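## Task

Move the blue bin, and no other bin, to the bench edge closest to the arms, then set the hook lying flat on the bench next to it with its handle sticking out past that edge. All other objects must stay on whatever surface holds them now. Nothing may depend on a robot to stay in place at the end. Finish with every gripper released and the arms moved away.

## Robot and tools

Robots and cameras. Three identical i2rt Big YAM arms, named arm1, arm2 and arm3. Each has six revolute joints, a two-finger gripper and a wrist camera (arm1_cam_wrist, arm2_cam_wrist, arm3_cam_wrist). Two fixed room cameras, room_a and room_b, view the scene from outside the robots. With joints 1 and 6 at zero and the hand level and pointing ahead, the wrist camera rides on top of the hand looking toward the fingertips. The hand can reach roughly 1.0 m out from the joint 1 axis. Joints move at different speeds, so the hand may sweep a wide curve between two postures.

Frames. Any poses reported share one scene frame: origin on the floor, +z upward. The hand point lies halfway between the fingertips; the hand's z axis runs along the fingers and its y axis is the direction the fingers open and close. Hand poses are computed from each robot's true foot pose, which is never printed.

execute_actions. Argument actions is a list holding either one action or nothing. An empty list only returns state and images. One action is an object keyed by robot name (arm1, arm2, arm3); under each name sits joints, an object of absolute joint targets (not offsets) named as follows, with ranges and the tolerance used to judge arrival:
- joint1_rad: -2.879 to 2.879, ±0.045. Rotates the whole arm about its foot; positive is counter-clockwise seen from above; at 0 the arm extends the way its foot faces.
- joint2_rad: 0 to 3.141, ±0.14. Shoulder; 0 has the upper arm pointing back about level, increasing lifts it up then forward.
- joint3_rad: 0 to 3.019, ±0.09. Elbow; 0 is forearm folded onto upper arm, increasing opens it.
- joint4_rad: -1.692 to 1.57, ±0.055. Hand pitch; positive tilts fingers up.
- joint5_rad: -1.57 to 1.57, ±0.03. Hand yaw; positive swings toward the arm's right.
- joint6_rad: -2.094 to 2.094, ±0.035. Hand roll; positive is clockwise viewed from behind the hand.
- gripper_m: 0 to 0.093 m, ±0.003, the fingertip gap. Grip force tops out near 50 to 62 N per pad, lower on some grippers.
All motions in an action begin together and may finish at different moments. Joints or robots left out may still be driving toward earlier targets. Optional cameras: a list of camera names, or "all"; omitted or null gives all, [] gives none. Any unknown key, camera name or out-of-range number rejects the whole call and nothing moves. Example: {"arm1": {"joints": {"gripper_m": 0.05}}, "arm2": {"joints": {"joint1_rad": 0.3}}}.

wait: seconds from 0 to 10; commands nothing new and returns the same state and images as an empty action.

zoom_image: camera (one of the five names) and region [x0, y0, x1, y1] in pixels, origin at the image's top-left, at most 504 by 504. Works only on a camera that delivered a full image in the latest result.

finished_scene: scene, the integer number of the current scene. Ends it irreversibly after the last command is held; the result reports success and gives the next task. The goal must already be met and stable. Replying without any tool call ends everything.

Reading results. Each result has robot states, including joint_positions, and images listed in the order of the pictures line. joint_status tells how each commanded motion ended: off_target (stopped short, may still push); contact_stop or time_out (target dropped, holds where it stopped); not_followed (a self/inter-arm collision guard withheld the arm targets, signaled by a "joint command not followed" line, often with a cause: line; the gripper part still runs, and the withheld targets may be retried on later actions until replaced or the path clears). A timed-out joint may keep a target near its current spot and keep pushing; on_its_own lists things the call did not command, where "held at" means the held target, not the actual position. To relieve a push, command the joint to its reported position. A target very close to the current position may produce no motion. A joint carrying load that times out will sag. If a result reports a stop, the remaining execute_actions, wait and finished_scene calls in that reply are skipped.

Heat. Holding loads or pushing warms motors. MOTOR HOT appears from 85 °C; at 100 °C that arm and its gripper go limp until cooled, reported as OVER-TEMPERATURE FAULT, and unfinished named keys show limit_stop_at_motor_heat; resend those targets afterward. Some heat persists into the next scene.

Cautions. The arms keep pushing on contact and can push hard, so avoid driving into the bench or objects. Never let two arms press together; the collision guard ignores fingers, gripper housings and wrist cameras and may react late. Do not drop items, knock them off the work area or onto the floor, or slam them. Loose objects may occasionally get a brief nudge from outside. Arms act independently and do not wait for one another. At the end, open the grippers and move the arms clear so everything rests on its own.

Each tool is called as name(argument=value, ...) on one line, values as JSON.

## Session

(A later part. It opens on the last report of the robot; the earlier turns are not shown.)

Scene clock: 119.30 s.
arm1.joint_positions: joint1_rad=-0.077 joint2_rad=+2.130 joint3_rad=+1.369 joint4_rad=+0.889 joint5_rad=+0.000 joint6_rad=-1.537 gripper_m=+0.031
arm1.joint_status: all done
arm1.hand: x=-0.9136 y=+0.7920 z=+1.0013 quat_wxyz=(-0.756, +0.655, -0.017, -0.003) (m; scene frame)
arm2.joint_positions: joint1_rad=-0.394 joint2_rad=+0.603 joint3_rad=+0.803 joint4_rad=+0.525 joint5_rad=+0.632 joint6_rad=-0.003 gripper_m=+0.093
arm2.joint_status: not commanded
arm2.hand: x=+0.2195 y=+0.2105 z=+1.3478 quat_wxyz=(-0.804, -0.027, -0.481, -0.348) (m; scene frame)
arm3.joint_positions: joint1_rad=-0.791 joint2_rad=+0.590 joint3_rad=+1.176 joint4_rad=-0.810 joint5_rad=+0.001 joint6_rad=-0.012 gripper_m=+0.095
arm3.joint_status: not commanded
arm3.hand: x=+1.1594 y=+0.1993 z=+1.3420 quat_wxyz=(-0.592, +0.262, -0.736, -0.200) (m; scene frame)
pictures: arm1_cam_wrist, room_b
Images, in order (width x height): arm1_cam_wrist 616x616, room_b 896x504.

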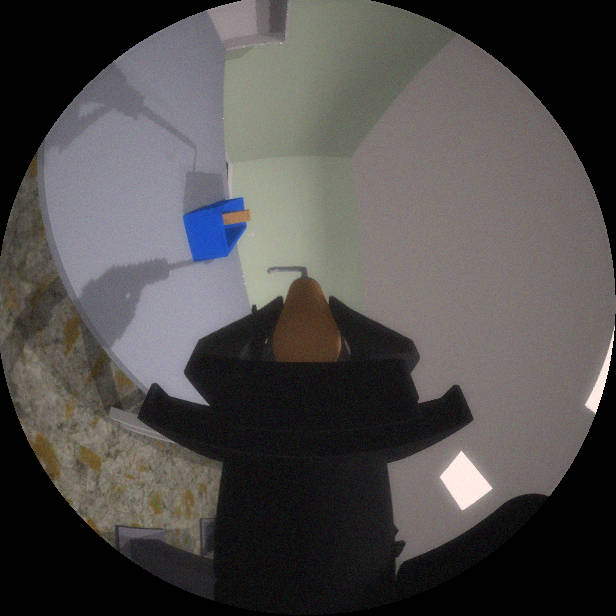

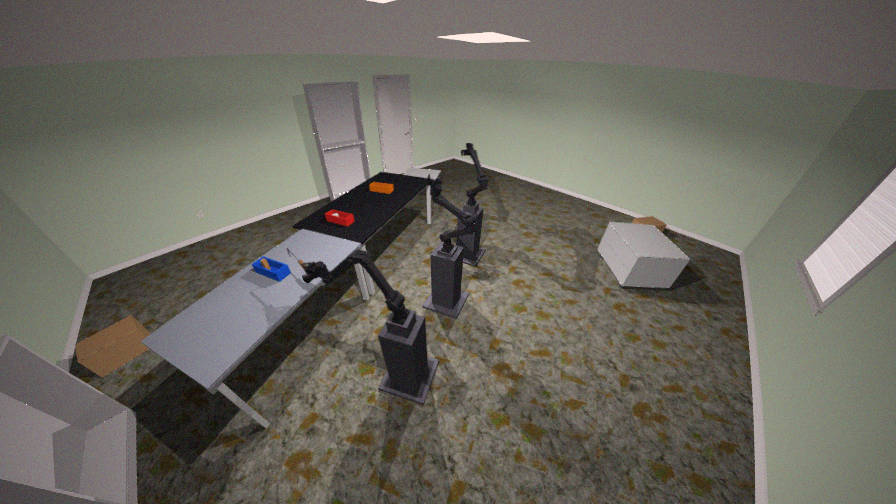

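execute_actions(actions=[{"arm1":{"joints":{"joint2_rad":2.40,"joint3_rad":1.9,"joint4_rad":0.72,"joint5_rad":-0.2}}}], cameras=["arm1_cam_wrist","room_b","room_a"])

Scene clock: 124.30 s.
arm1.joint_positions: joint1_rad=-0.074 joint2_rad=+2.454 joint3_rad=+1.802 joint4_rad=+0.700 joint5_rad=-0.200 joint6_rad=-1.558 gripper_m=+0.031
arm1.joint_status: joint3_rad time_out (moved +0.433 of +0.531); the others done
arm1.on_its_own: joint3_rad reads +1.802 and still pushes toward +1.900 since a time_out
arm1.hand: x=-0.9478 y=+0.8966 z=+0.9181 quat_wxyz=(-0.726, +0.682, +0.063, -0.064) (m; scene frame)
arm2.joint_positions: joint1_rad=-0.394 joint2_rad=+0.603 joint3_rad=+0.803 joint4_rad=+0.525 joint5_rad=+0.632 joint6_rad=-0.003 gripper_m=+0.093
arm2.joint_status: not commanded
arm2.hand: x=+0.2195 y=+0.2105 z=+1.3478 quat_wxyz=(-0.804, -0.027, -0.481, -0.348) (m; scene frame)
arm3.joint_positions: joint1_rad=-0.791 joint2_rad=+0.590 joint3_rad=+1.176 joint4_rad=-0.810 joint5_rad=+0.001 joint6_rad=-0.012 gripper_m=+0.095
arm3.joint_status: not commanded
arm3.hand: x=+1.1594 y=+0.1993 z=+1.3420 quat_wxyz=(-0.592, +0.262, -0.736, -0.200) (m; scene frame)
pictures: arm1_cam_wrist, room_a, room_b
Images, in order (width x height): arm1_cam_wrist 616x616, room_a 896x504, room_b 896x504.

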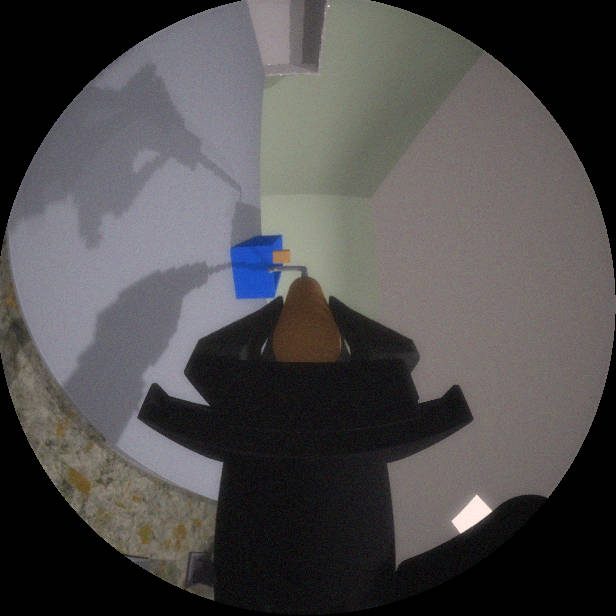

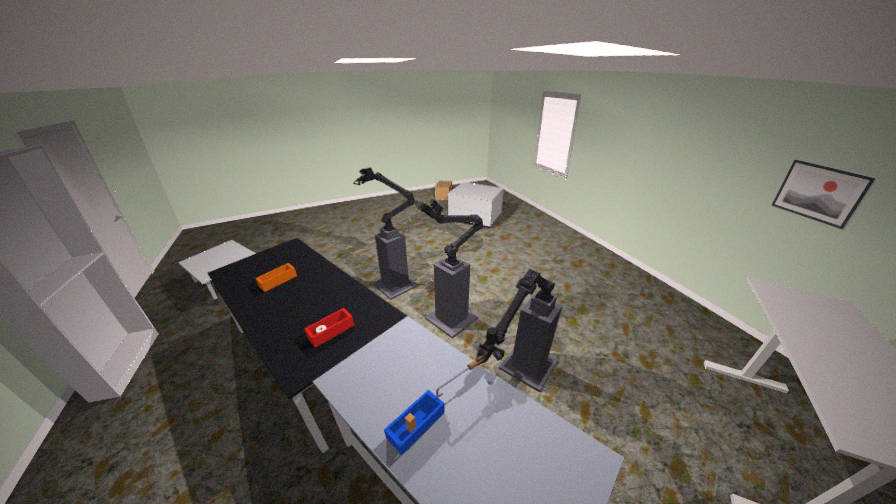

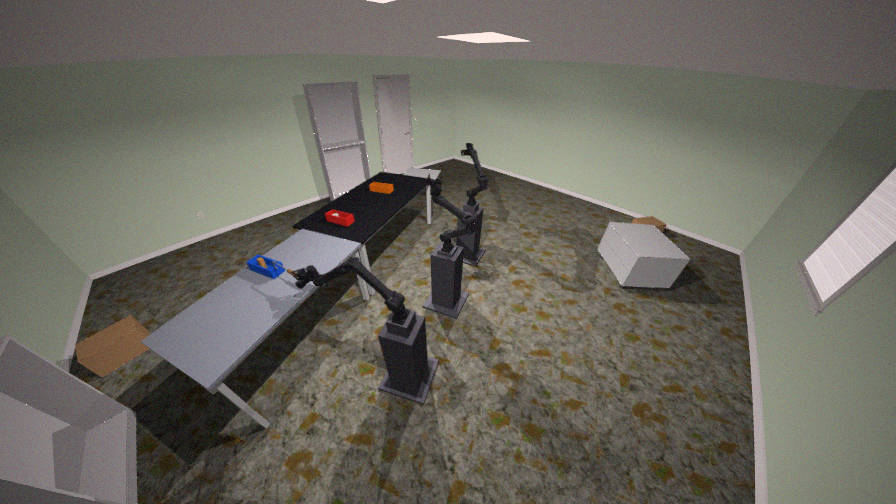

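execute_actions(actions=[{"arm1":{"joints":{"joint4_rad":0.85}}}], cameras=[])

execute_actions(actions=[{"arm1":{"joints":{"joint3_rad":2.36,"joint4_rad":0.6}}}], cameras=[])

execute_actions(actions=[{"arm1":{"joints":{"joint2_rad":2.56,"joint4_rad":0.42}}}], cameras=["arm1_cam_wrist","room_a"])

Scene clock: 130.03 s.
arm1.joint_positions: joint1_rad=-0.074 joint2_rad=+2.454 joint3_rad=+1.802 joint4_rad=+0.787 joint5_rad=-0.200 joint6_rad=-1.558 gripper_m=+0.031
arm1.joint_status: joint4_rad time_out (moved +0.086 of +0.150)
arm1.on_its_own: joint3_rad reads +1.802 and still pushes toward +1.900 since a time_out; joint4_rad reads +0.787 and still pushes toward +0.850 since a time_out
arm1.hand: x=-0.9479 y=+0.8943 z=+0.9390 quat_wxyz=(-0.754, +0.650, +0.066, -0.061) (m; scene frame)
arm2.joint_positions: joint1_rad=-0.394 joint2_rad=+0.603 joint3_rad=+0.803 joint4_rad=+0.525 joint5_rad=+0.632 joint6_rad=-0.003 gripper_m=+0.093
arm2.joint_status: not commanded
arm2.hand: x=+0.2195 y=+0.2105 z=+1.3478 quat_wxyz=(-0.804, -0.027, -0.481, -0.348) (m; scene frame)
arm3.joint_positions: joint1_rad=-0.791 joint2_rad=+0.590 joint3_rad=+1.176 joint4_rad=-0.810 joint5_rad=+0.001 joint6_rad=-0.012 gripper_m=+0.095
arm3.joint_status: not commanded
arm3.hand: x=+1.1594 y=+0.1993 z=+1.3420 quat_wxyz=(-0.592, +0.262, -0.736, -0.200) (m; scene frame)
pictures: none
No camera images: the call's "cameras" was empty. Leave "cameras" out to get every camera's image.

not run: a stop came earlier in this reply.

not run: a stop came earlier in this reply.

execute_actions(actions=[{"arm1":{"joints":{"joint3_rad":2.37,"joint4_rad":0.6}}}], cameras=[])

execute_actions(actions=[{"arm1":{"joints":{"joint2_rad":2.56,"joint4_rad":0.42}}}], cameras=["arm1_cam_wrist","room_a"])

Scene clock: 133.07 s.
arm1.joint_positions: joint1_rad=-0.074 joint2_rad=+2.448 joint3_rad=+2.287 joint4_rad=+0.587 joint5_rad=-0.200 joint6_rad=-1.558 gripper_m=+0.031
arm1.joint_status: all done
arm1.hand: x=-0.9477 y=+0.9437 z=+1.1796 quat_wxyz=(-0.840, +0.534, +0.077, -0.049) (m; scene frame)
arm2.joint_positions: joint1_rad=-0.394 joint2_rad=+0.603 joint3_rad=+0.803 joint4_rad=+0.525 joint5_rad=+0.632 joint6_rad=-0.003 gripper_m=+0.093
arm2.joint_status: not commanded
arm2.hand: x=+0.2195 y=+0.2105 z=+1.3478 quat_wxyz=(-0.804, -0.027, -0.481, -0.348) (m; scene frame)
arm3.joint_positions: joint1_rad=-0.791 joint2_rad=+0.590 joint3_rad=+1.176 joint4_rad=-0.810 joint5_rad=+0.001 joint6_rad=-0.012 gripper_m=+0.095
arm3.joint_status: not commanded
arm3.hand: x=+1.1594 y=+0.1993 z=+1.3420 quat_wxyz=(-0.592, +0.262, -0.736, -0.200) (m; scene frame)
pictures: none
No camera images: the call's "cameras" was empty. Leave "cameras" out to get every camera's image.

Scene clock: 134.37 s.
arm1.joint_positions: joint1_rad=-0.074 joint2_rad=+2.647 joint3_rad=+2.291 joint4_rad=+0.394 joint5_rad=-0.200 joint6_rad=-1.558 gripper_m=+0.031
arm1.joint_status: all done
arm1.hand: x=-0.9462 y=+0.9804 z=+0.9479 quat_wxyz=(-0.722, +0.686, +0.062, -0.065) (m; scene frame)
arm2.joint_positions: joint1_rad=-0.394 joint2_rad=+0.603 joint3_rad=+0.803 joint4_rad=+0.525 joint5_rad=+0.632 joint6_rad=-0.003 gripper_m=+0.093
arm2.joint_status: not commanded
arm2.hand: x=+0.2195 y=+0.2105 z=+1.3478 quat_wxyz=(-0.804, -0.027, -0.481, -0.348) (m; scene frame)
arm3.joint_positions: joint1_rad=-0.791 joint2_rad=+0.590 joint3_rad=+1.176 joint4_rad=-0.810 joint5_rad=+0.001 joint6_rad=-0.012 gripper_m=+0.095
arm3.joint_status: not commanded
arm3.hand: x=+1.1594 y=+0.1993 z=+1.3420 quat_wxyz=(-0.592, +0.262, -0.736, -0.200) (m; scene frame)
pictures: arm1_cam_wrist, room_a
Images, in order (width x height): arm1_cam_wrist 616x616, room_a 896x504.

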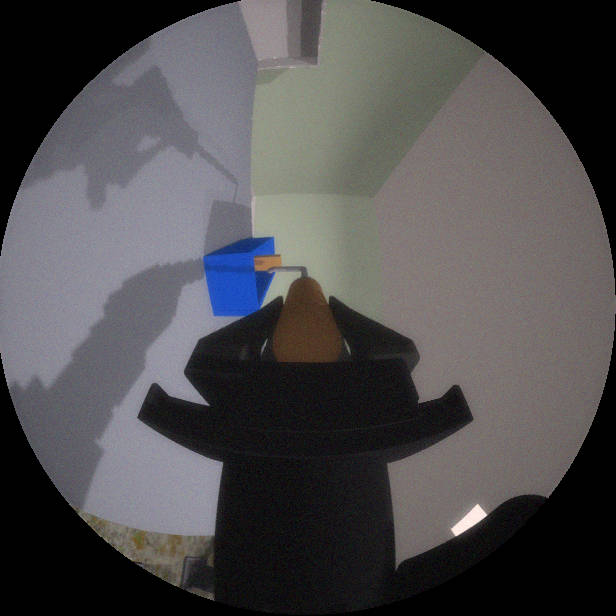

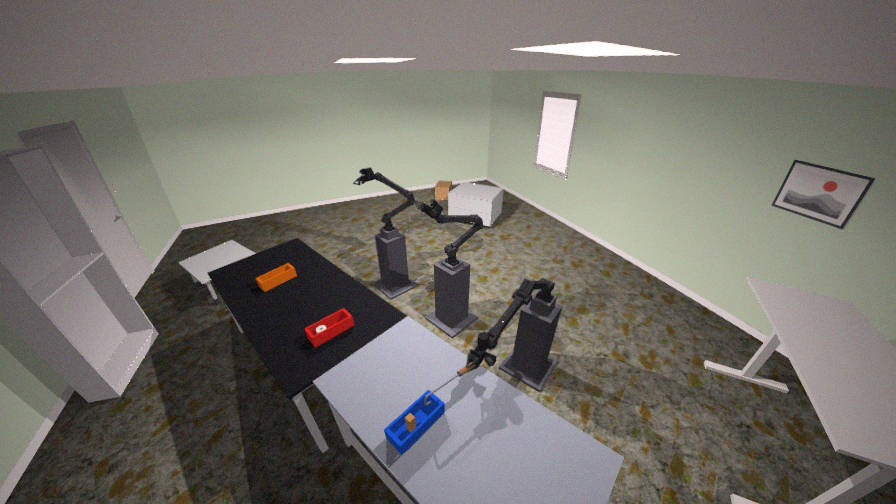

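execute_actions(actions=[{"arm1":{"joints":{"joint4_rad":0.26}}}], cameras=[])

execute_actions(actions=[{"arm1":{"joints":{"joint2_rad":2.42,"joint3_rad":2.02,"joint4_rad":0.43}}}], cameras=["arm1_cam_wrist","room_a"])

Scene clock: 137.90 s.
arm1.joint_positions: joint1_rad=-0.074 joint2_rad=+2.647 joint3_rad=+2.291 joint4_rad=+0.250 joint5_rad=-0.200 joint6_rad=-1.558 gripper_m=+0.031
arm1.joint_status: all done
arm1.hand: x=-0.9461 y=+0.9797 z=+0.9130 quat_wxyz=(-0.671, +0.736, +0.056, -0.070) (m; scene frame)
arm2.joint_positions: joint1_rad=-0.394 joint2_rad=+0.603 joint3_rad=+0.803 joint4_rad=+0.525 joint5_rad=+0.632 joint6_rad=-0.003 gripper_m=+0.093
arm2.joint_status: not commanded
arm2.hand: x=+0.2195 y=+0.2105 z=+1.3478 quat_wxyz=(-0.804, -0.027, -0.481, -0.348) (m; scene frame)
arm3.joint_positions: joint1_rad=-0.791 joint2_rad=+0.590 joint3_rad=+1.176 joint4_rad=-0.810 joint5_rad=+0.001 joint6_rad=-0.012 gripper_m=+0.095
arm3.joint_status: not commanded
arm3.hand: x=+1.1594 y=+0.1993 z=+1.3420 quat_wxyz=(-0.592, +0.262, -0.736, -0.200) (m; scene frame)
pictures: none
No camera images: the call's "cameras" was empty. Leave "cameras" out to get every camera's image.

Scene clock: 139.03 s.
arm1.joint_positions: joint1_rad=-0.074 joint2_rad=+2.489 joint3_rad=+1.997 joint4_rad=+0.377 joint5_rad=-0.200 joint6_rad=-1.558 gripper_m=+0.031
arm1.joint_status: all done
arm1.hand: x=-0.9470 y=+0.9346 z=+0.9184 quat_wxyz=(-0.668, +0.739, +0.056, -0.070) (m; scene frame)
arm2.joint_positions: joint1_rad=-0.394 joint2_rad=+0.603 joint3_rad=+0.803 joint4_rad=+0.525 joint5_rad=+0.632 joint6_rad=-0.003 gripper_m=+0.093
arm2.joint_status: not commanded
arm2.hand: x=+0.2195 y=+0.2105 z=+1.3478 quat_wxyz=(-0.804, -0.027, -0.481, -0.348) (m; scene frame)
arm3.joint_positions: joint1_rad=-0.791 joint2_rad=+0.590 joint3_rad=+1.176 joint4_rad=-0.810 joint5_rad=+0.001 joint6_rad=-0.012 gripper_m=+0.095
arm3.joint_status: not commanded
arm3.hand: x=+1.1594 y=+0.1993 z=+1.3420 quat_wxyz=(-0.592, +0.262, -0.736, -0.200) (m; scene frame)
pictures: arm1_cam_wrist, room_a
Images, in order (width x height): arm1_cam_wrist 616x616, room_a 896x504.

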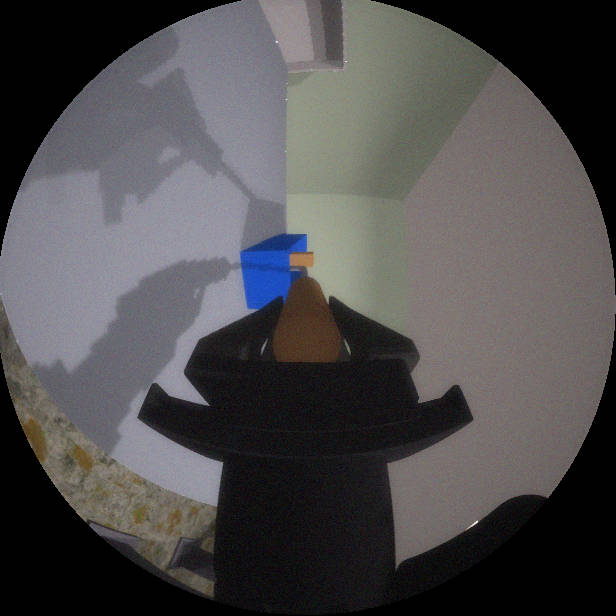

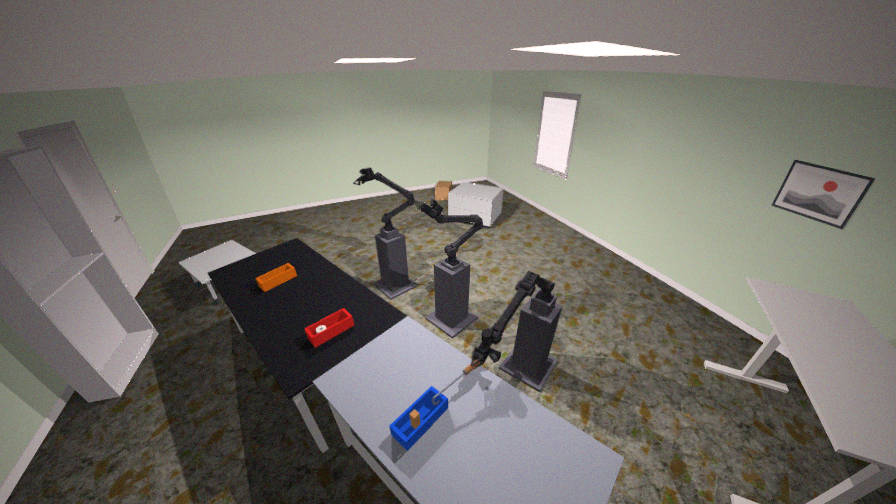

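execute_actions(actions=[{"arm1":{"joints":{"joint2_rad":2.29,"joint3_rad":1.72,"joint4_rad":0.57}}}], cameras=[])

execute_actions(actions=[{"arm1":{"joints":{"joint2_rad":2.14,"joint3_rad":1.42,"joint4_rad":0.72}}}], cameras=[])

execute_actions(actions=[{"arm1":{"joints":{"joint2_rad":1.99,"joint3_rad":1.12,"joint4_rad":0.87}}}], cameras=[])

execute_actions(actions=[{"arm1":{"joints":{"joint2_rad":1.85,"joint3_rad":0.84,"joint4_rad":1.01}}}], cameras=["arm1_cam_wrist","room_a","room_b"])

Scene clock: 143.67 s.
arm1.joint_positions: joint1_rad=-0.074 joint2_rad=+2.368 joint3_rad=+1.708 joint4_rad=+0.519 joint5_rad=-0.199 joint6_rad=-1.559 gripper_m=+0.031
arm1.joint_status: all done
arm1.hand: x=-0.9481 y=+0.8755 z=+0.8977 quat_wxyz=(-0.658, +0.748, +0.055, -0.071) (m; scene frame)
arm2.joint_positions: joint1_rad=-0.394 joint2_rad=+0.603 joint3_rad=+0.803 joint4_rad=+0.525 joint5_rad=+0.632 joint6_rad=-0.003 gripper_m=+0.093
arm2.joint_status: not commanded
arm2.hand: x=+0.2195 y=+0.2105 z=+1.3478 quat_wxyz=(-0.804, -0.027, -0.481, -0.348) (m; scene frame)
arm3.joint_positions: joint1_rad=-0.791 joint2_rad=+0.590 joint3_rad=+1.176 joint4_rad=-0.810 joint5_rad=+0.001 joint6_rad=-0.012 gripper_m=+0.095
arm3.joint_status: not commanded
arm3.hand: x=+1.1594 y=+0.1993 z=+1.3420 quat_wxyz=(-0.592, +0.262, -0.736, -0.200) (m; scene frame)
pictures: none
No camera images: the call's "cameras" was empty. Leave "cameras" out to get every camera's image.

Scene clock: 145.90 s.
arm1.joint_positions: joint1_rad=-0.074 joint2_rad=+2.210 joint3_rad=+1.406 joint4_rad=+0.662 joint5_rad=-0.199 joint6_rad=-1.559 gripper_m=+0.031
arm1.joint_status: joint4_rad time_out (moved +0.144 of +0.201); the others done
arm1.on_its_own: joint4_rad reads +0.662 and still pushes toward +0.720 since a time_out
arm1.hand: x=-0.9496 y=+0.8008 z=+0.9031 quat_wxyz=(-0.658, +0.748, +0.055, -0.071) (m; scene frame)
arm2.joint_positions: joint1_rad=-0.394 joint2_rad=+0.603 joint3_rad=+0.803 joint4_rad=+0.525 joint5_rad=+0.632 joint6_rad=-0.003 gripper_m=+0.093
arm2.joint_status: not commanded
arm2.hand: x=+0.2195 y=+0.2105 z=+1.3478 quat_wxyz=(-0.804, -0.027, -0.481, -0.348) (m; scene frame)
arm3.joint_positions: joint1_rad=-0.791 joint2_rad=+0.590 joint3_rad=+1.176 joint4_rad=-0.810 joint5_rad=+0.001 joint6_rad=-0.012 gripper_m=+0.095
arm3.joint_status: not commanded
arm3.hand: x=+1.1594 y=+0.1993 z=+1.3420 quat_wxyz=(-0.592, +0.262, -0.736, -0.200) (m; scene frame)
pictures: none
No camera images: the call's "cameras" was empty. Leave "cameras" out to get every camera's image.

not run: a stop came earlier in this reply.

not run: a stop came earlier in this reply.

execute_actions(actions=[{"arm1":{"joints":{"joint2_rad":1.85,"joint3_rad":0.84,"joint4_rad":1.01}}}], cameras=["arm1_cam_wrist","room_a","room_b"])

Scene clock: 148.70 s.
arm1.joint_positions: joint1_rad=-0.074 joint2_rad=+1.879 joint3_rad=+0.811 joint4_rad=+0.967 joint5_rad=-0.200 joint6_rad=-1.559 gripper_m=+0.031
arm1.joint_status: all done
arm1.hand: x=-0.9534 y=+0.6197 z=+0.9269 quat_wxyz=(-0.673, +0.734, +0.057, -0.069) (m; scene frame)
arm2.joint_positions: joint1_rad=-0.394 joint2_rad=+0.603 joint3_rad=+0.803 joint4_rad=+0.525 joint5_rad=+0.632 joint6_rad=-0.003 gripper_m=+0.093
arm2.joint_status: not commanded
arm2.hand: x=+0.2195 y=+0.2105 z=+1.3478 quat_wxyz=(-0.804, -0.027, -0.481, -0.348) (m; scene frame)
arm3.joint_positions: joint1_rad=-0.791 joint2_rad=+0.590 joint3_rad=+1.176 joint4_rad=-0.810 joint5_rad=+0.001 joint6_rad=-0.012 gripper_m=+0.095
arm3.joint_status: not commanded
arm3.hand: x=+1.1594 y=+0.1993 z=+1.3420 quat_wxyz=(-0.592, +0.262, -0.736, -0.200) (m; scene frame)
pictures: arm1_cam_wrist, room_a, room_b
Images, in order (width x height): arm1_cam_wrist 616x616, room_a 896x504, room_b 896x504.

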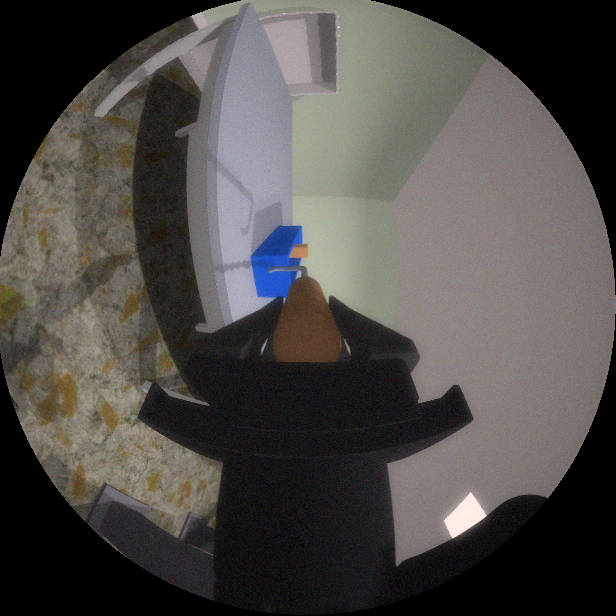

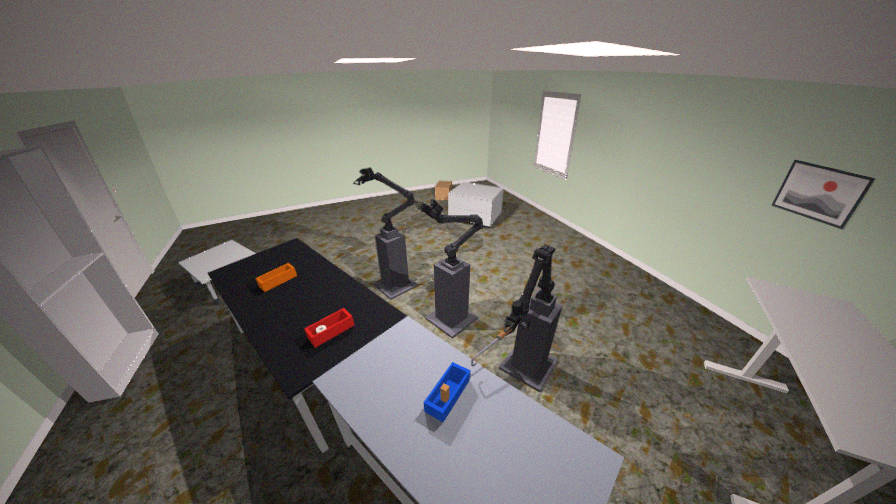

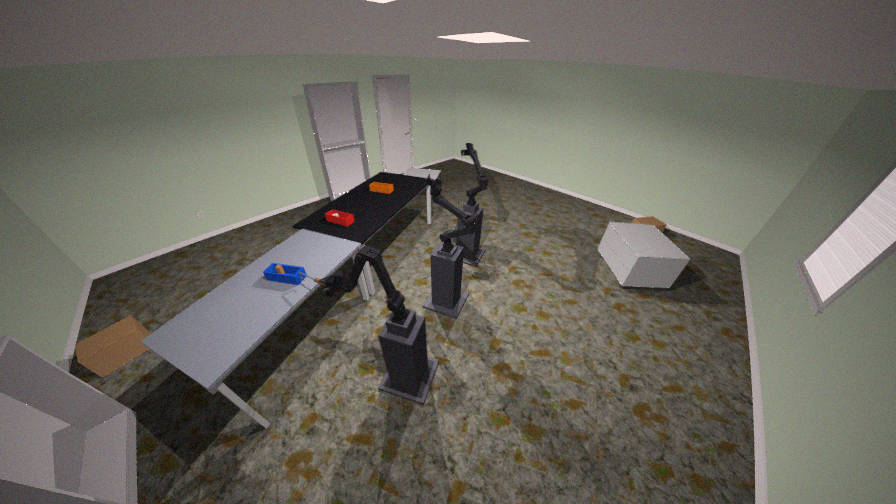

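execute_actions(actions=[{"arm1":{"joints":{"joint3_rad":1.38,"joint5_rad":-0.15}}}], cameras=[])

execute_actions(actions=[{"arm1":{"joints":{"joint2_rad":2.09,"joint4_rad":0.88}}}], cameras=["arm1_cam_wrist","room_a"])

Scene clock: 153.03 s.
arm1.joint_positions: joint1_rad=-0.074 joint2_rad=+1.891 joint3_rad=+1.309 joint4_rad=+0.967 joint5_rad=-0.150 joint6_rad=-1.559 gripper_m=+0.031
arm1.joint_status: all done
arm1.hand: x=-0.9434 y=+0.7401 z=+1.1680 quat_wxyz=(-0.831, +0.552, +0.055, -0.037) (m; scene frame)
arm2.joint_positions: joint1_rad=-0.394 joint2_rad=+0.603 joint3_rad=+0.803 joint4_rad=+0.525 joint5_rad=+0.632 joint6_rad=-0.003 gripper_m=+0.093
arm2.joint_status: not commanded
arm2.hand: x=+0.2195 y=+0.2105 z=+1.3478 quat_wxyz=(-0.804, -0.027, -0.481, -0.348) (m; scene frame)
arm3.joint_positions: joint1_rad=-0.791 joint2_rad=+0.590 joint3_rad=+1.176 joint4_rad=-0.810 joint5_rad=+0.001 joint6_rad=-0.012 gripper_m=+0.095
arm3.joint_status: not commanded
arm3.hand: x=+1.1594 y=+0.1993 z=+1.3420 quat_wxyz=(-0.592, +0.262, -0.736, -0.200) (m; scene frame)
pictures: none
No camera images: the call's "cameras" was empty. Leave "cameras" out to get every camera's image.

Scene clock: 154.27 s.
arm1.joint_positions: joint1_rad=-0.074 joint2_rad=+2.170 joint3_rad=+1.314 joint4_rad=+0.848 joint5_rad=-0.150 joint6_rad=-1.559 gripper_m=+0.031
arm1.joint_status: all done
arm1.hand: x=-0.9418 y=+0.7786 z=+0.9323 quat_wxyz=(-0.708, +0.704, +0.043, -0.049) (m; scene frame)
arm2.joint_positions: joint1_rad=-0.394 joint2_rad=+0.603 joint3_rad=+0.803 joint4_rad=+0.525 joint5_rad=+0.632 joint6_rad=-0.003 gripper_m=+0.093
arm2.joint_status: not commanded
arm2.hand: x=+0.2195 y=+0.2105 z=+1.3478 quat_wxyz=(-0.804, -0.027, -0.481, -0.348) (m; scene frame)
arm3.joint_positions: joint1_rad=-0.791 joint2_rad=+0.590 joint3_rad=+1.176 joint4_rad=-0.810 joint5_rad=+0.001 joint6_rad=-0.012 gripper_m=+0.095
arm3.joint_status: not commanded
arm3.hand: x=+1.1594 y=+0.1993 z=+1.3420 quat_wxyz=(-0.592, +0.262, -0.736, -0.200) (m; scene frame)
pictures: arm1_cam_wrist, room_a
Images, in order (width x height): arm1_cam_wrist 616x616, room_a 896x504.

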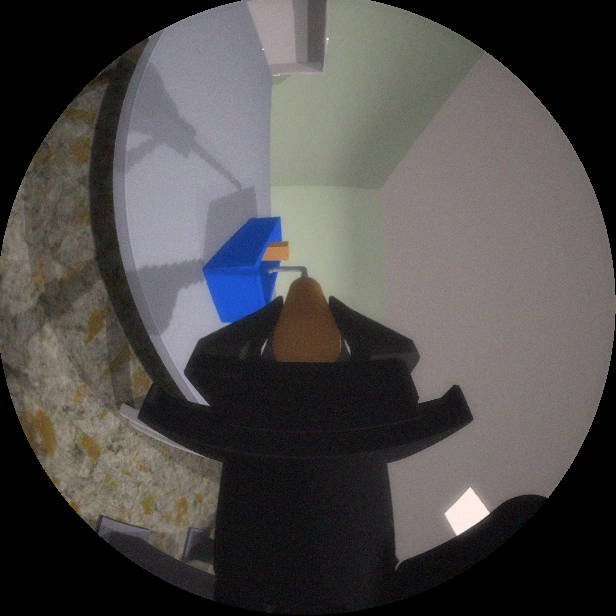

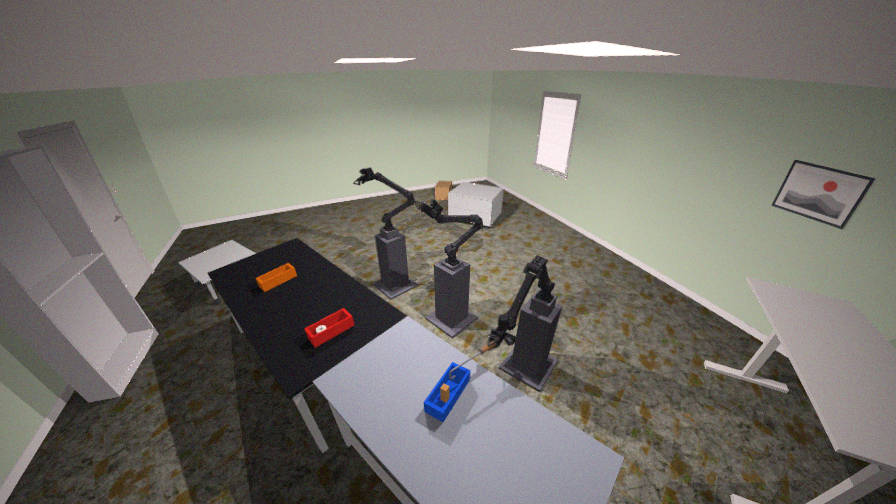

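execute_actions(actions=[{"arm1":{"joints":{"joint2_rad":1.99,"joint3_rad":1.12,"joint4_rad":0.83}}}], cameras=["arm1_cam_wrist"])

execute_actions(actions=[{"arm1":{"joints":{"joint2_rad":1.88,"joint3_rad":0.9,"joint4_rad":0.97,"joint5_rad":-0.2}}}], cameras=["arm1_cam_wrist","room_b"])

Scene clock: 158.13 s.
arm1.joint_positions: joint1_rad=-0.074 joint2_rad=+2.042 joint3_rad=+1.102 joint4_rad=+0.818 joint5_rad=-0.152 joint6_rad=-1.559 gripper_m=+0.031
arm1.joint_status: all done
arm1.hand: x=-0.9434 y=+0.7145 z=+0.9159 quat_wxyz=(-0.666, +0.743, +0.040, -0.053) (m; scene frame)
arm2.joint_positions: joint1_rad=-0.394 joint2_rad=+0.603 joint3_rad=+0.803 joint4_rad=+0.525 joint5_rad=+0.632 joint6_rad=-0.003 gripper_m=+0.093
arm2.joint_status: not commanded
arm2.hand: x=+0.2195 y=+0.2105 z=+1.3478 quat_wxyz=(-0.804, -0.027, -0.481, -0.348) (m; scene frame)
arm3.joint_positions: joint1_rad=-0.791 joint2_rad=+0.590 joint3_rad=+1.176 joint4_rad=-0.810 joint5_rad=+0.001 joint6_rad=-0.012 gripper_m=+0.095
arm3.joint_status: not commanded
arm3.hand: x=+1.1594 y=+0.1993 z=+1.3420 quat_wxyz=(-0.592, +0.262, -0.736, -0.200) (m; scene frame)
pictures: arm1_cam_wrist
Images, in order (width x height): arm1_cam_wrist 616x616.

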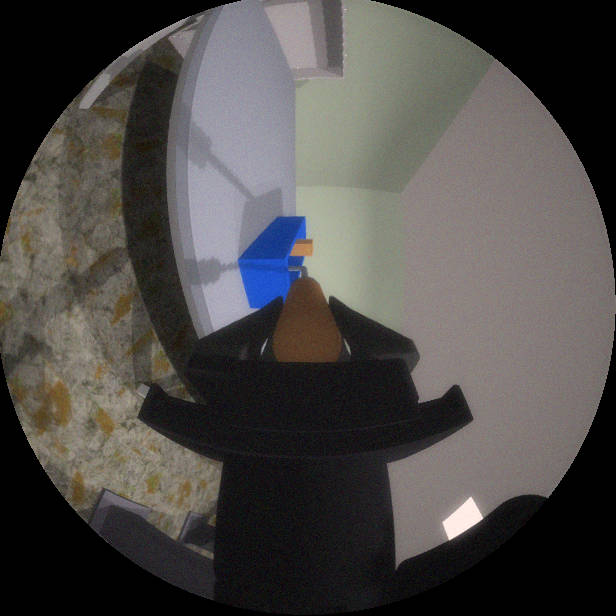

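Scene clock: 160.23 s.
arm1.joint_positions: joint1_rad=-0.074 joint2_rad=+1.943 joint3_rad=+0.888 joint4_rad=+0.908 joint5_rad=-0.200 joint6_rad=-1.559 gripper_m=+0.031
arm1.joint_status: joint4_rad time_out (moved +0.090 of +0.152); the others done
arm1.on_its_own: joint4_rad reads +0.908 and still pushes toward +0.970 since a time_out
arm1.hand: x=-0.9530 y=+0.6443 z=+0.9065 quat_wxyz=(-0.656, +0.750, +0.055, -0.071) (m; scene frame)
arm2.joint_positions: joint1_rad=-0.394 joint2_rad=+0.603 joint3_rad=+0.803 joint4_rad=+0.525 joint5_rad=+0.632 joint6_rad=-0.003 gripper_m=+0.093
arm2.joint_status: not commanded
arm2.hand: x=+0.2195 y=+0.2105 z=+1.3478 quat_wxyz=(-0.804, -0.027, -0.481, -0.348) (m; scene frame)
arm3.joint_positions: joint1_rad=-0.791 joint2_rad=+0.590 joint3_rad=+1.176 joint4_rad=-0.810 joint5_rad=+0.001 joint6_rad=-0.012 gripper_m=+0.095
arm3.joint_status: not commanded
arm3.hand: x=+1.1594 y=+0.1993 z=+1.3420 quat_wxyz=(-0.592, +0.262, -0.736, -0.200) (m; scene frame)
pictures: arm1_cam_wrist, room_b
Images, in order (width x height): arm1_cam_wrist 616x616, room_b 896x504.

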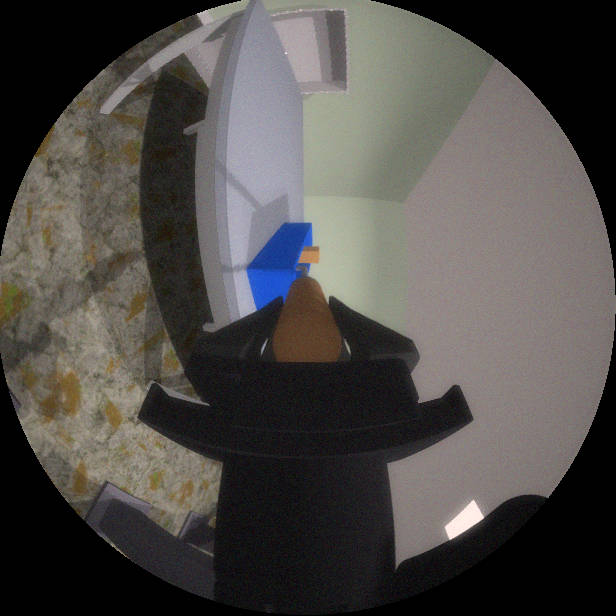

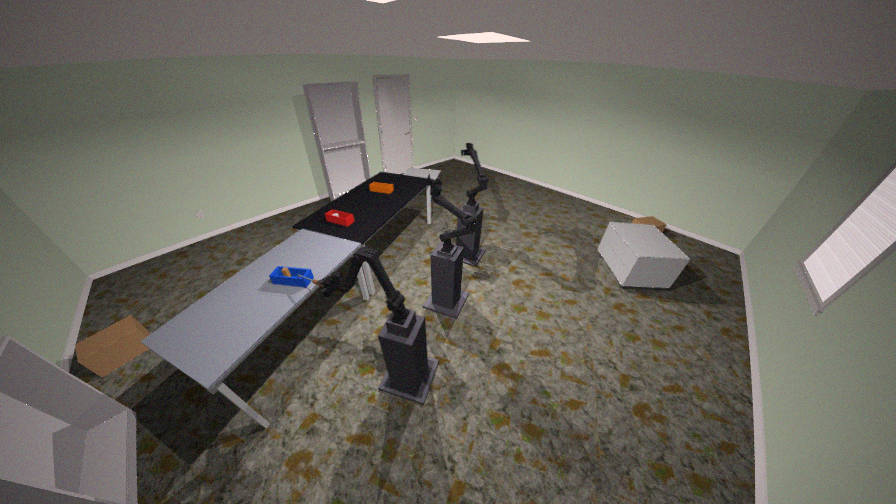

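Pull a bit more, moving left to straighten.

execute_actions(actions=[{"arm1":{"joints":{"joint1_rad":0.0,"joint2_rad":1.80,"joint3_rad":0.74,"joint4_rad":1.04}}}], cameras=["arm1_cam_wrist","room_b","room_a"])

Scene clock: 163.53 s.
arm1.joint_positions: joint1_rad=+0.003 joint2_rad=+1.857 joint3_rad=+0.726 joint4_rad=+0.977 joint5_rad=-0.200 joint6_rad=-1.559 gripper_m=+0.031
arm1.joint_status: joint4_rad time_out (moved +0.069 of +0.132); the others done
arm1.on_its_own: joint4_rad reads +0.977 and still pushes toward +1.040 since a time_out
arm1.hand: x=-0.9997 y=+0.5859 z=+0.9066 quat_wxyz=(-0.650, +0.749, +0.084, -0.096) (m; scene frame)
arm2.joint_positions: joint1_rad=-0.394 joint2_rad=+0.603 joint3_rad=+0.803 joint4_rad=+0.525 joint5_rad=+0.632 joint6_rad=-0.003 gripper_m=+0.093
arm2.joint_status: not commanded
arm2.hand: x=+0.2195 y=+0.2105 z=+1.3478 quat_wxyz=(-0.804, -0.027, -0.481, -0.348) (m; scene frame)
arm3.joint_positions: joint1_rad=-0.791 joint2_rad=+0.590 joint3_rad=+1.176 joint4_rad=-0.810 joint5_rad=+0.001 joint6_rad=-0.012 gripper_m=+0.095
arm3.joint_status: not commanded
arm3.hand: x=+1.1594 y=+0.1993 z=+1.3420 quat_wxyz=(-0.592, +0.262, -0.736, -0.200) (m; scene frame)
pictures: arm1_cam_wrist, room_a, room_b
Images, in order (width x height): arm1_cam_wrist 616x616, room_a 896x504, room_b 896x504.

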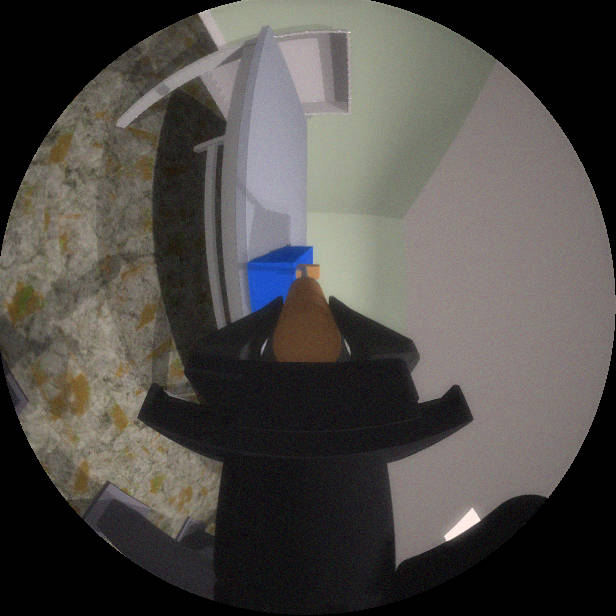

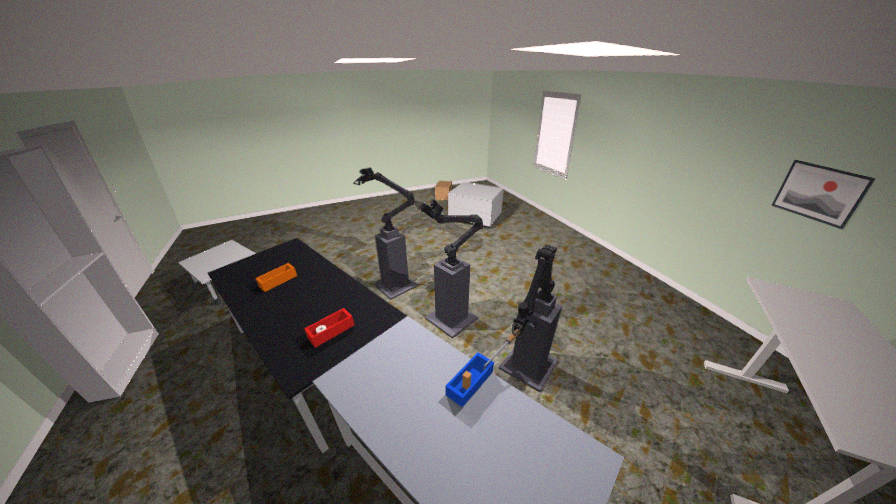

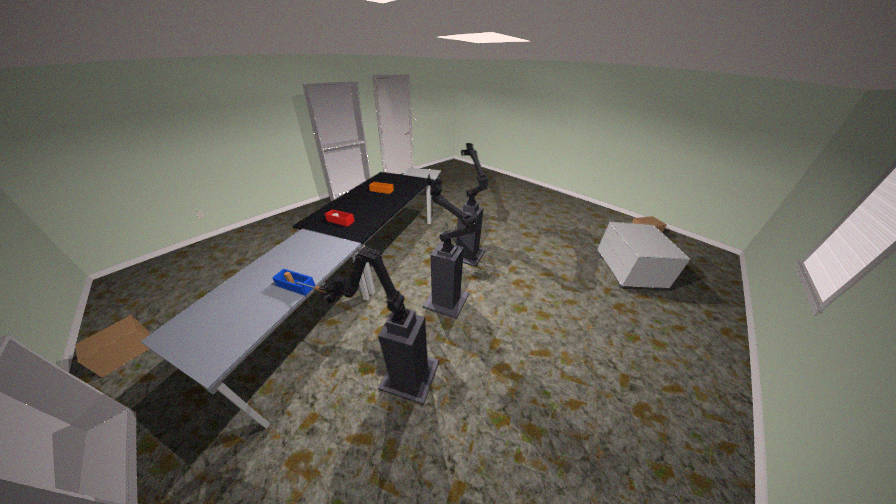

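execute_actions(actions=[{"arm1":{"joints":{"joint3_rad":1.1}}}], cameras=[])

execute_actions(actions=[{"arm1":{"joints":{"joint1_rad":-0.355,"joint5_rad":-0.3,"joint3_rad":1.61,"joint2_rad":2.1}}}], cameras=[])

execute_actions(actions=[{"arm1":{"joints":{"joint2_rad":2.33,"joint4_rad":0.95,"joint6_rad":0}}}], cameras=["arm1_cam_wrist","room_b"])

Scene clock: 169.33 s.
arm1.joint_positions: joint1_rad=+0.003 joint2_rad=+1.847 joint3_rad=+1.044 joint4_rad=+0.992 joint5_rad=-0.200 joint6_rad=-1.559 gripper_m=+0.031
arm1.joint_status: all done
arm1.hand: x=-1.0058 y=+0.6813 z=+1.0636 quat_wxyz=(-0.769, +0.626, +0.093, -0.088) (m; scene frame)
arm2.joint_positions: joint1_rad=-0.394 joint2_rad=+0.603 joint3_rad=+0.803 joint4_rad=+0.525 joint5_rad=+0.632 joint6_rad=-0.003 gripper_m=+0.093
arm2.joint_status: not commanded
arm2.hand: x=+0.2195 y=+0.2105 z=+1.3478 quat_wxyz=(-0.804, -0.027, -0.481, -0.348) (m; scene frame)
arm3.joint_positions: joint1_rad=-0.791 joint2_rad=+0.590 joint3_rad=+1.176 joint4_rad=-0.810 joint5_rad=+0.001 joint6_rad=-0.012 gripper_m=+0.095
arm3.joint_status: not commanded
arm3.hand: x=+1.1594 y=+0.1993 z=+1.3420 quat_wxyz=(-0.592, +0.262, -0.736, -0.200) (m; scene frame)
pictures: none
No camera images: the call's "cameras" was empty. Leave "cameras" out to get every camera's image.

Scene clock: 171.10 s.
arm1.joint_positions: joint1_rad=-0.346 joint2_rad=+2.158 joint3_rad=+1.525 joint4_rad=+0.992 joint5_rad=-0.302 joint6_rad=-1.559 gripper_m=+0.031
arm1.joint_status: all done
arm1.hand: x=-0.7459 y=+0.7892 z=+1.0842 quat_wxyz=(-0.821, +0.569, +0.038, +0.030) (m; scene frame)
arm2.joint_positions: joint1_rad=-0.394 joint2_rad=+0.603 joint3_rad=+0.803 joint4_rad=+0.525 joint5_rad=+0.632 joint6_rad=-0.003 gripper_m=+0.093
arm2.joint_status: not commanded
arm2.hand: x=+0.2195 y=+0.2105 z=+1.3478 quat_wxyz=(-0.804, -0.027, -0.481, -0.348) (m; scene frame)
arm3.joint_positions: joint1_rad=-0.791 joint2_rad=+0.590 joint3_rad=+1.176 joint4_rad=-0.810 joint5_rad=+0.001 joint6_rad=-0.012 gripper_m=+0.095
arm3.joint_status: not commanded
arm3.hand: x=+1.1594 y=+0.1993 z=+1.3420 quat_wxyz=(-0.592, +0.262, -0.736, -0.200) (m; scene frame)
pictures: none
No camera images: the call's "cameras" was empty. Leave "cameras" out to get every camera's image.

Scene clock: 173.27 s.
arm1.joint_positions: joint1_rad=-0.348 joint2_rad=+2.408 joint3_rad=+1.545 joint4_rad=+0.923 joint5_rad=-0.299 joint6_rad=-0.019 gripper_m=+0.031
arm1.joint_status: all done
arm1.hand: x=-0.7386 y=+0.8068 z=+0.8767 quat_wxyz=(-0.526, +0.493, -0.470, -0.509) (m; scene frame)
arm2.joint_positions: joint1_rad=-0.394 joint2_rad=+0.603 joint3_rad=+0.803 joint4_rad=+0.525 joint5_rad=+0.632 joint6_rad=-0.003 gripper_m=+0.093
arm2.joint_status: not commanded
arm2.hand: x=+0.2195 y=+0.2105 z=+1.3478 quat_wxyz=(-0.804, -0.027, -0.481, -0.348) (m; scene frame)
arm3.joint_positions: joint1_rad=-0.791 joint2_rad=+0.590 joint3_rad=+1.176 joint4_rad=-0.810 joint5_rad=+0.001 joint6_rad=-0.012 gripper_m=+0.095
arm3.joint_status: not commanded
arm3.hand: x=+1.1594 y=+0.1993 z=+1.3420 quat_wxyz=(-0.592, +0.262, -0.736, -0.200) (m; scene frame)
pictures: arm1_cam_wrist, room_b
Images, in order (width x height): arm1_cam_wrist 616x616, room_b 896x504.

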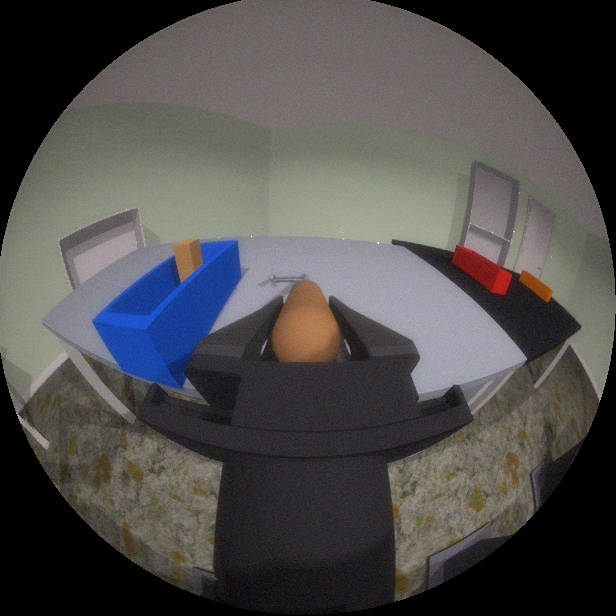

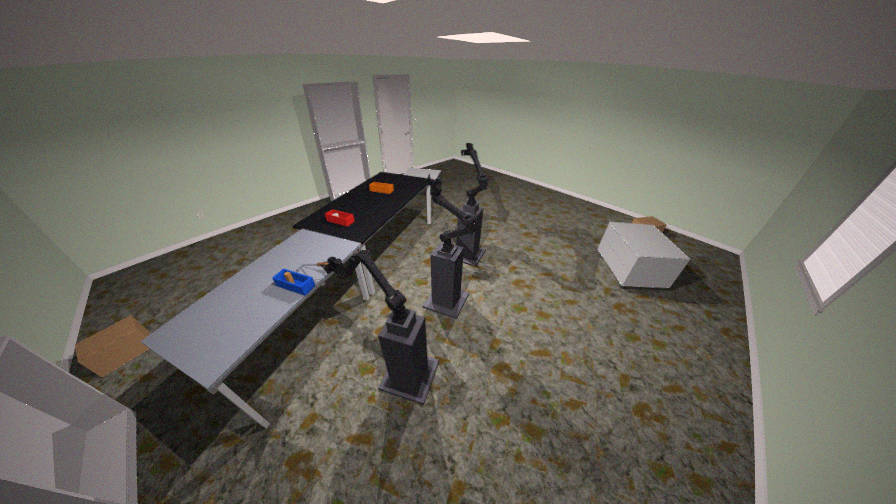

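execute_actions(actions=[{"arm1":{"joints":{"joint2_rad":2.44,"joint3_rad":1.42}}}], cameras=["arm1_cam_wrist"])

Scene clock: 176.03 s.
arm1.joint_positions: joint1_rad=-0.348 joint2_rad=+2.433 joint3_rad=+1.425 joint4_rad=+0.931 joint5_rad=-0.297 joint6_rad=-0.011 gripper_m=+0.031
arm1.joint_status: all done
arm1.hand: x=-0.7494 y=+0.7697 z=+0.8027 quat_wxyz=(-0.482, +0.513, -0.516, -0.488) (m; scene frame)
arm2.joint_positions: joint1_rad=-0.394 joint2_rad=+0.603 joint3_rad=+0.803 joint4_rad=+0.525 joint5_rad=+0.632 joint6_rad=-0.003 gripper_m=+0.093
arm2.joint_status: not commanded
arm2.hand: x=+0.2195 y=+0.2105 z=+1.3478 quat_wxyz=(-0.804, -0.027, -0.481, -0.348) (m; scene frame)
arm3.joint_positions: joint1_rad=-0.791 joint2_rad=+0.590 joint3_rad=+1.176 joint4_rad=-0.810 joint5_rad=+0.001 joint6_rad=-0.012 gripper_m=+0.095
arm3.joint_status: not commanded
arm3.hand: x=+1.1594 y=+0.1993 z=+1.3420 quat_wxyz=(-0.592, +0.262, -0.736, -0.200) (m; scene frame)
pictures: arm1_cam_wrist
Images, in order (width x height): arm1_cam_wrist 616x616.

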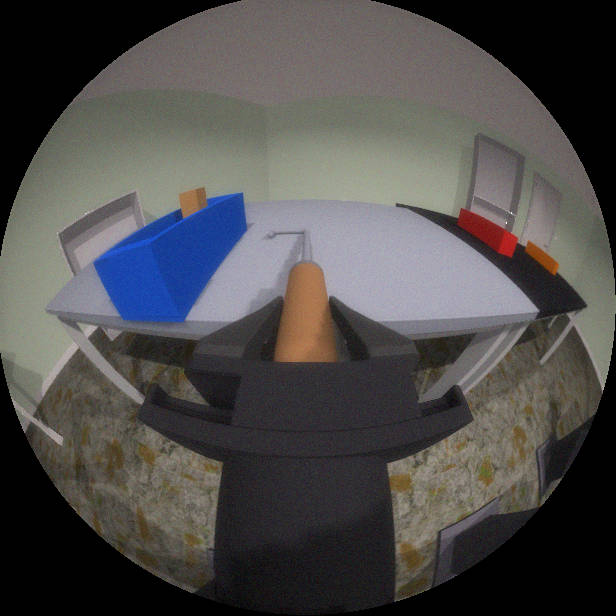

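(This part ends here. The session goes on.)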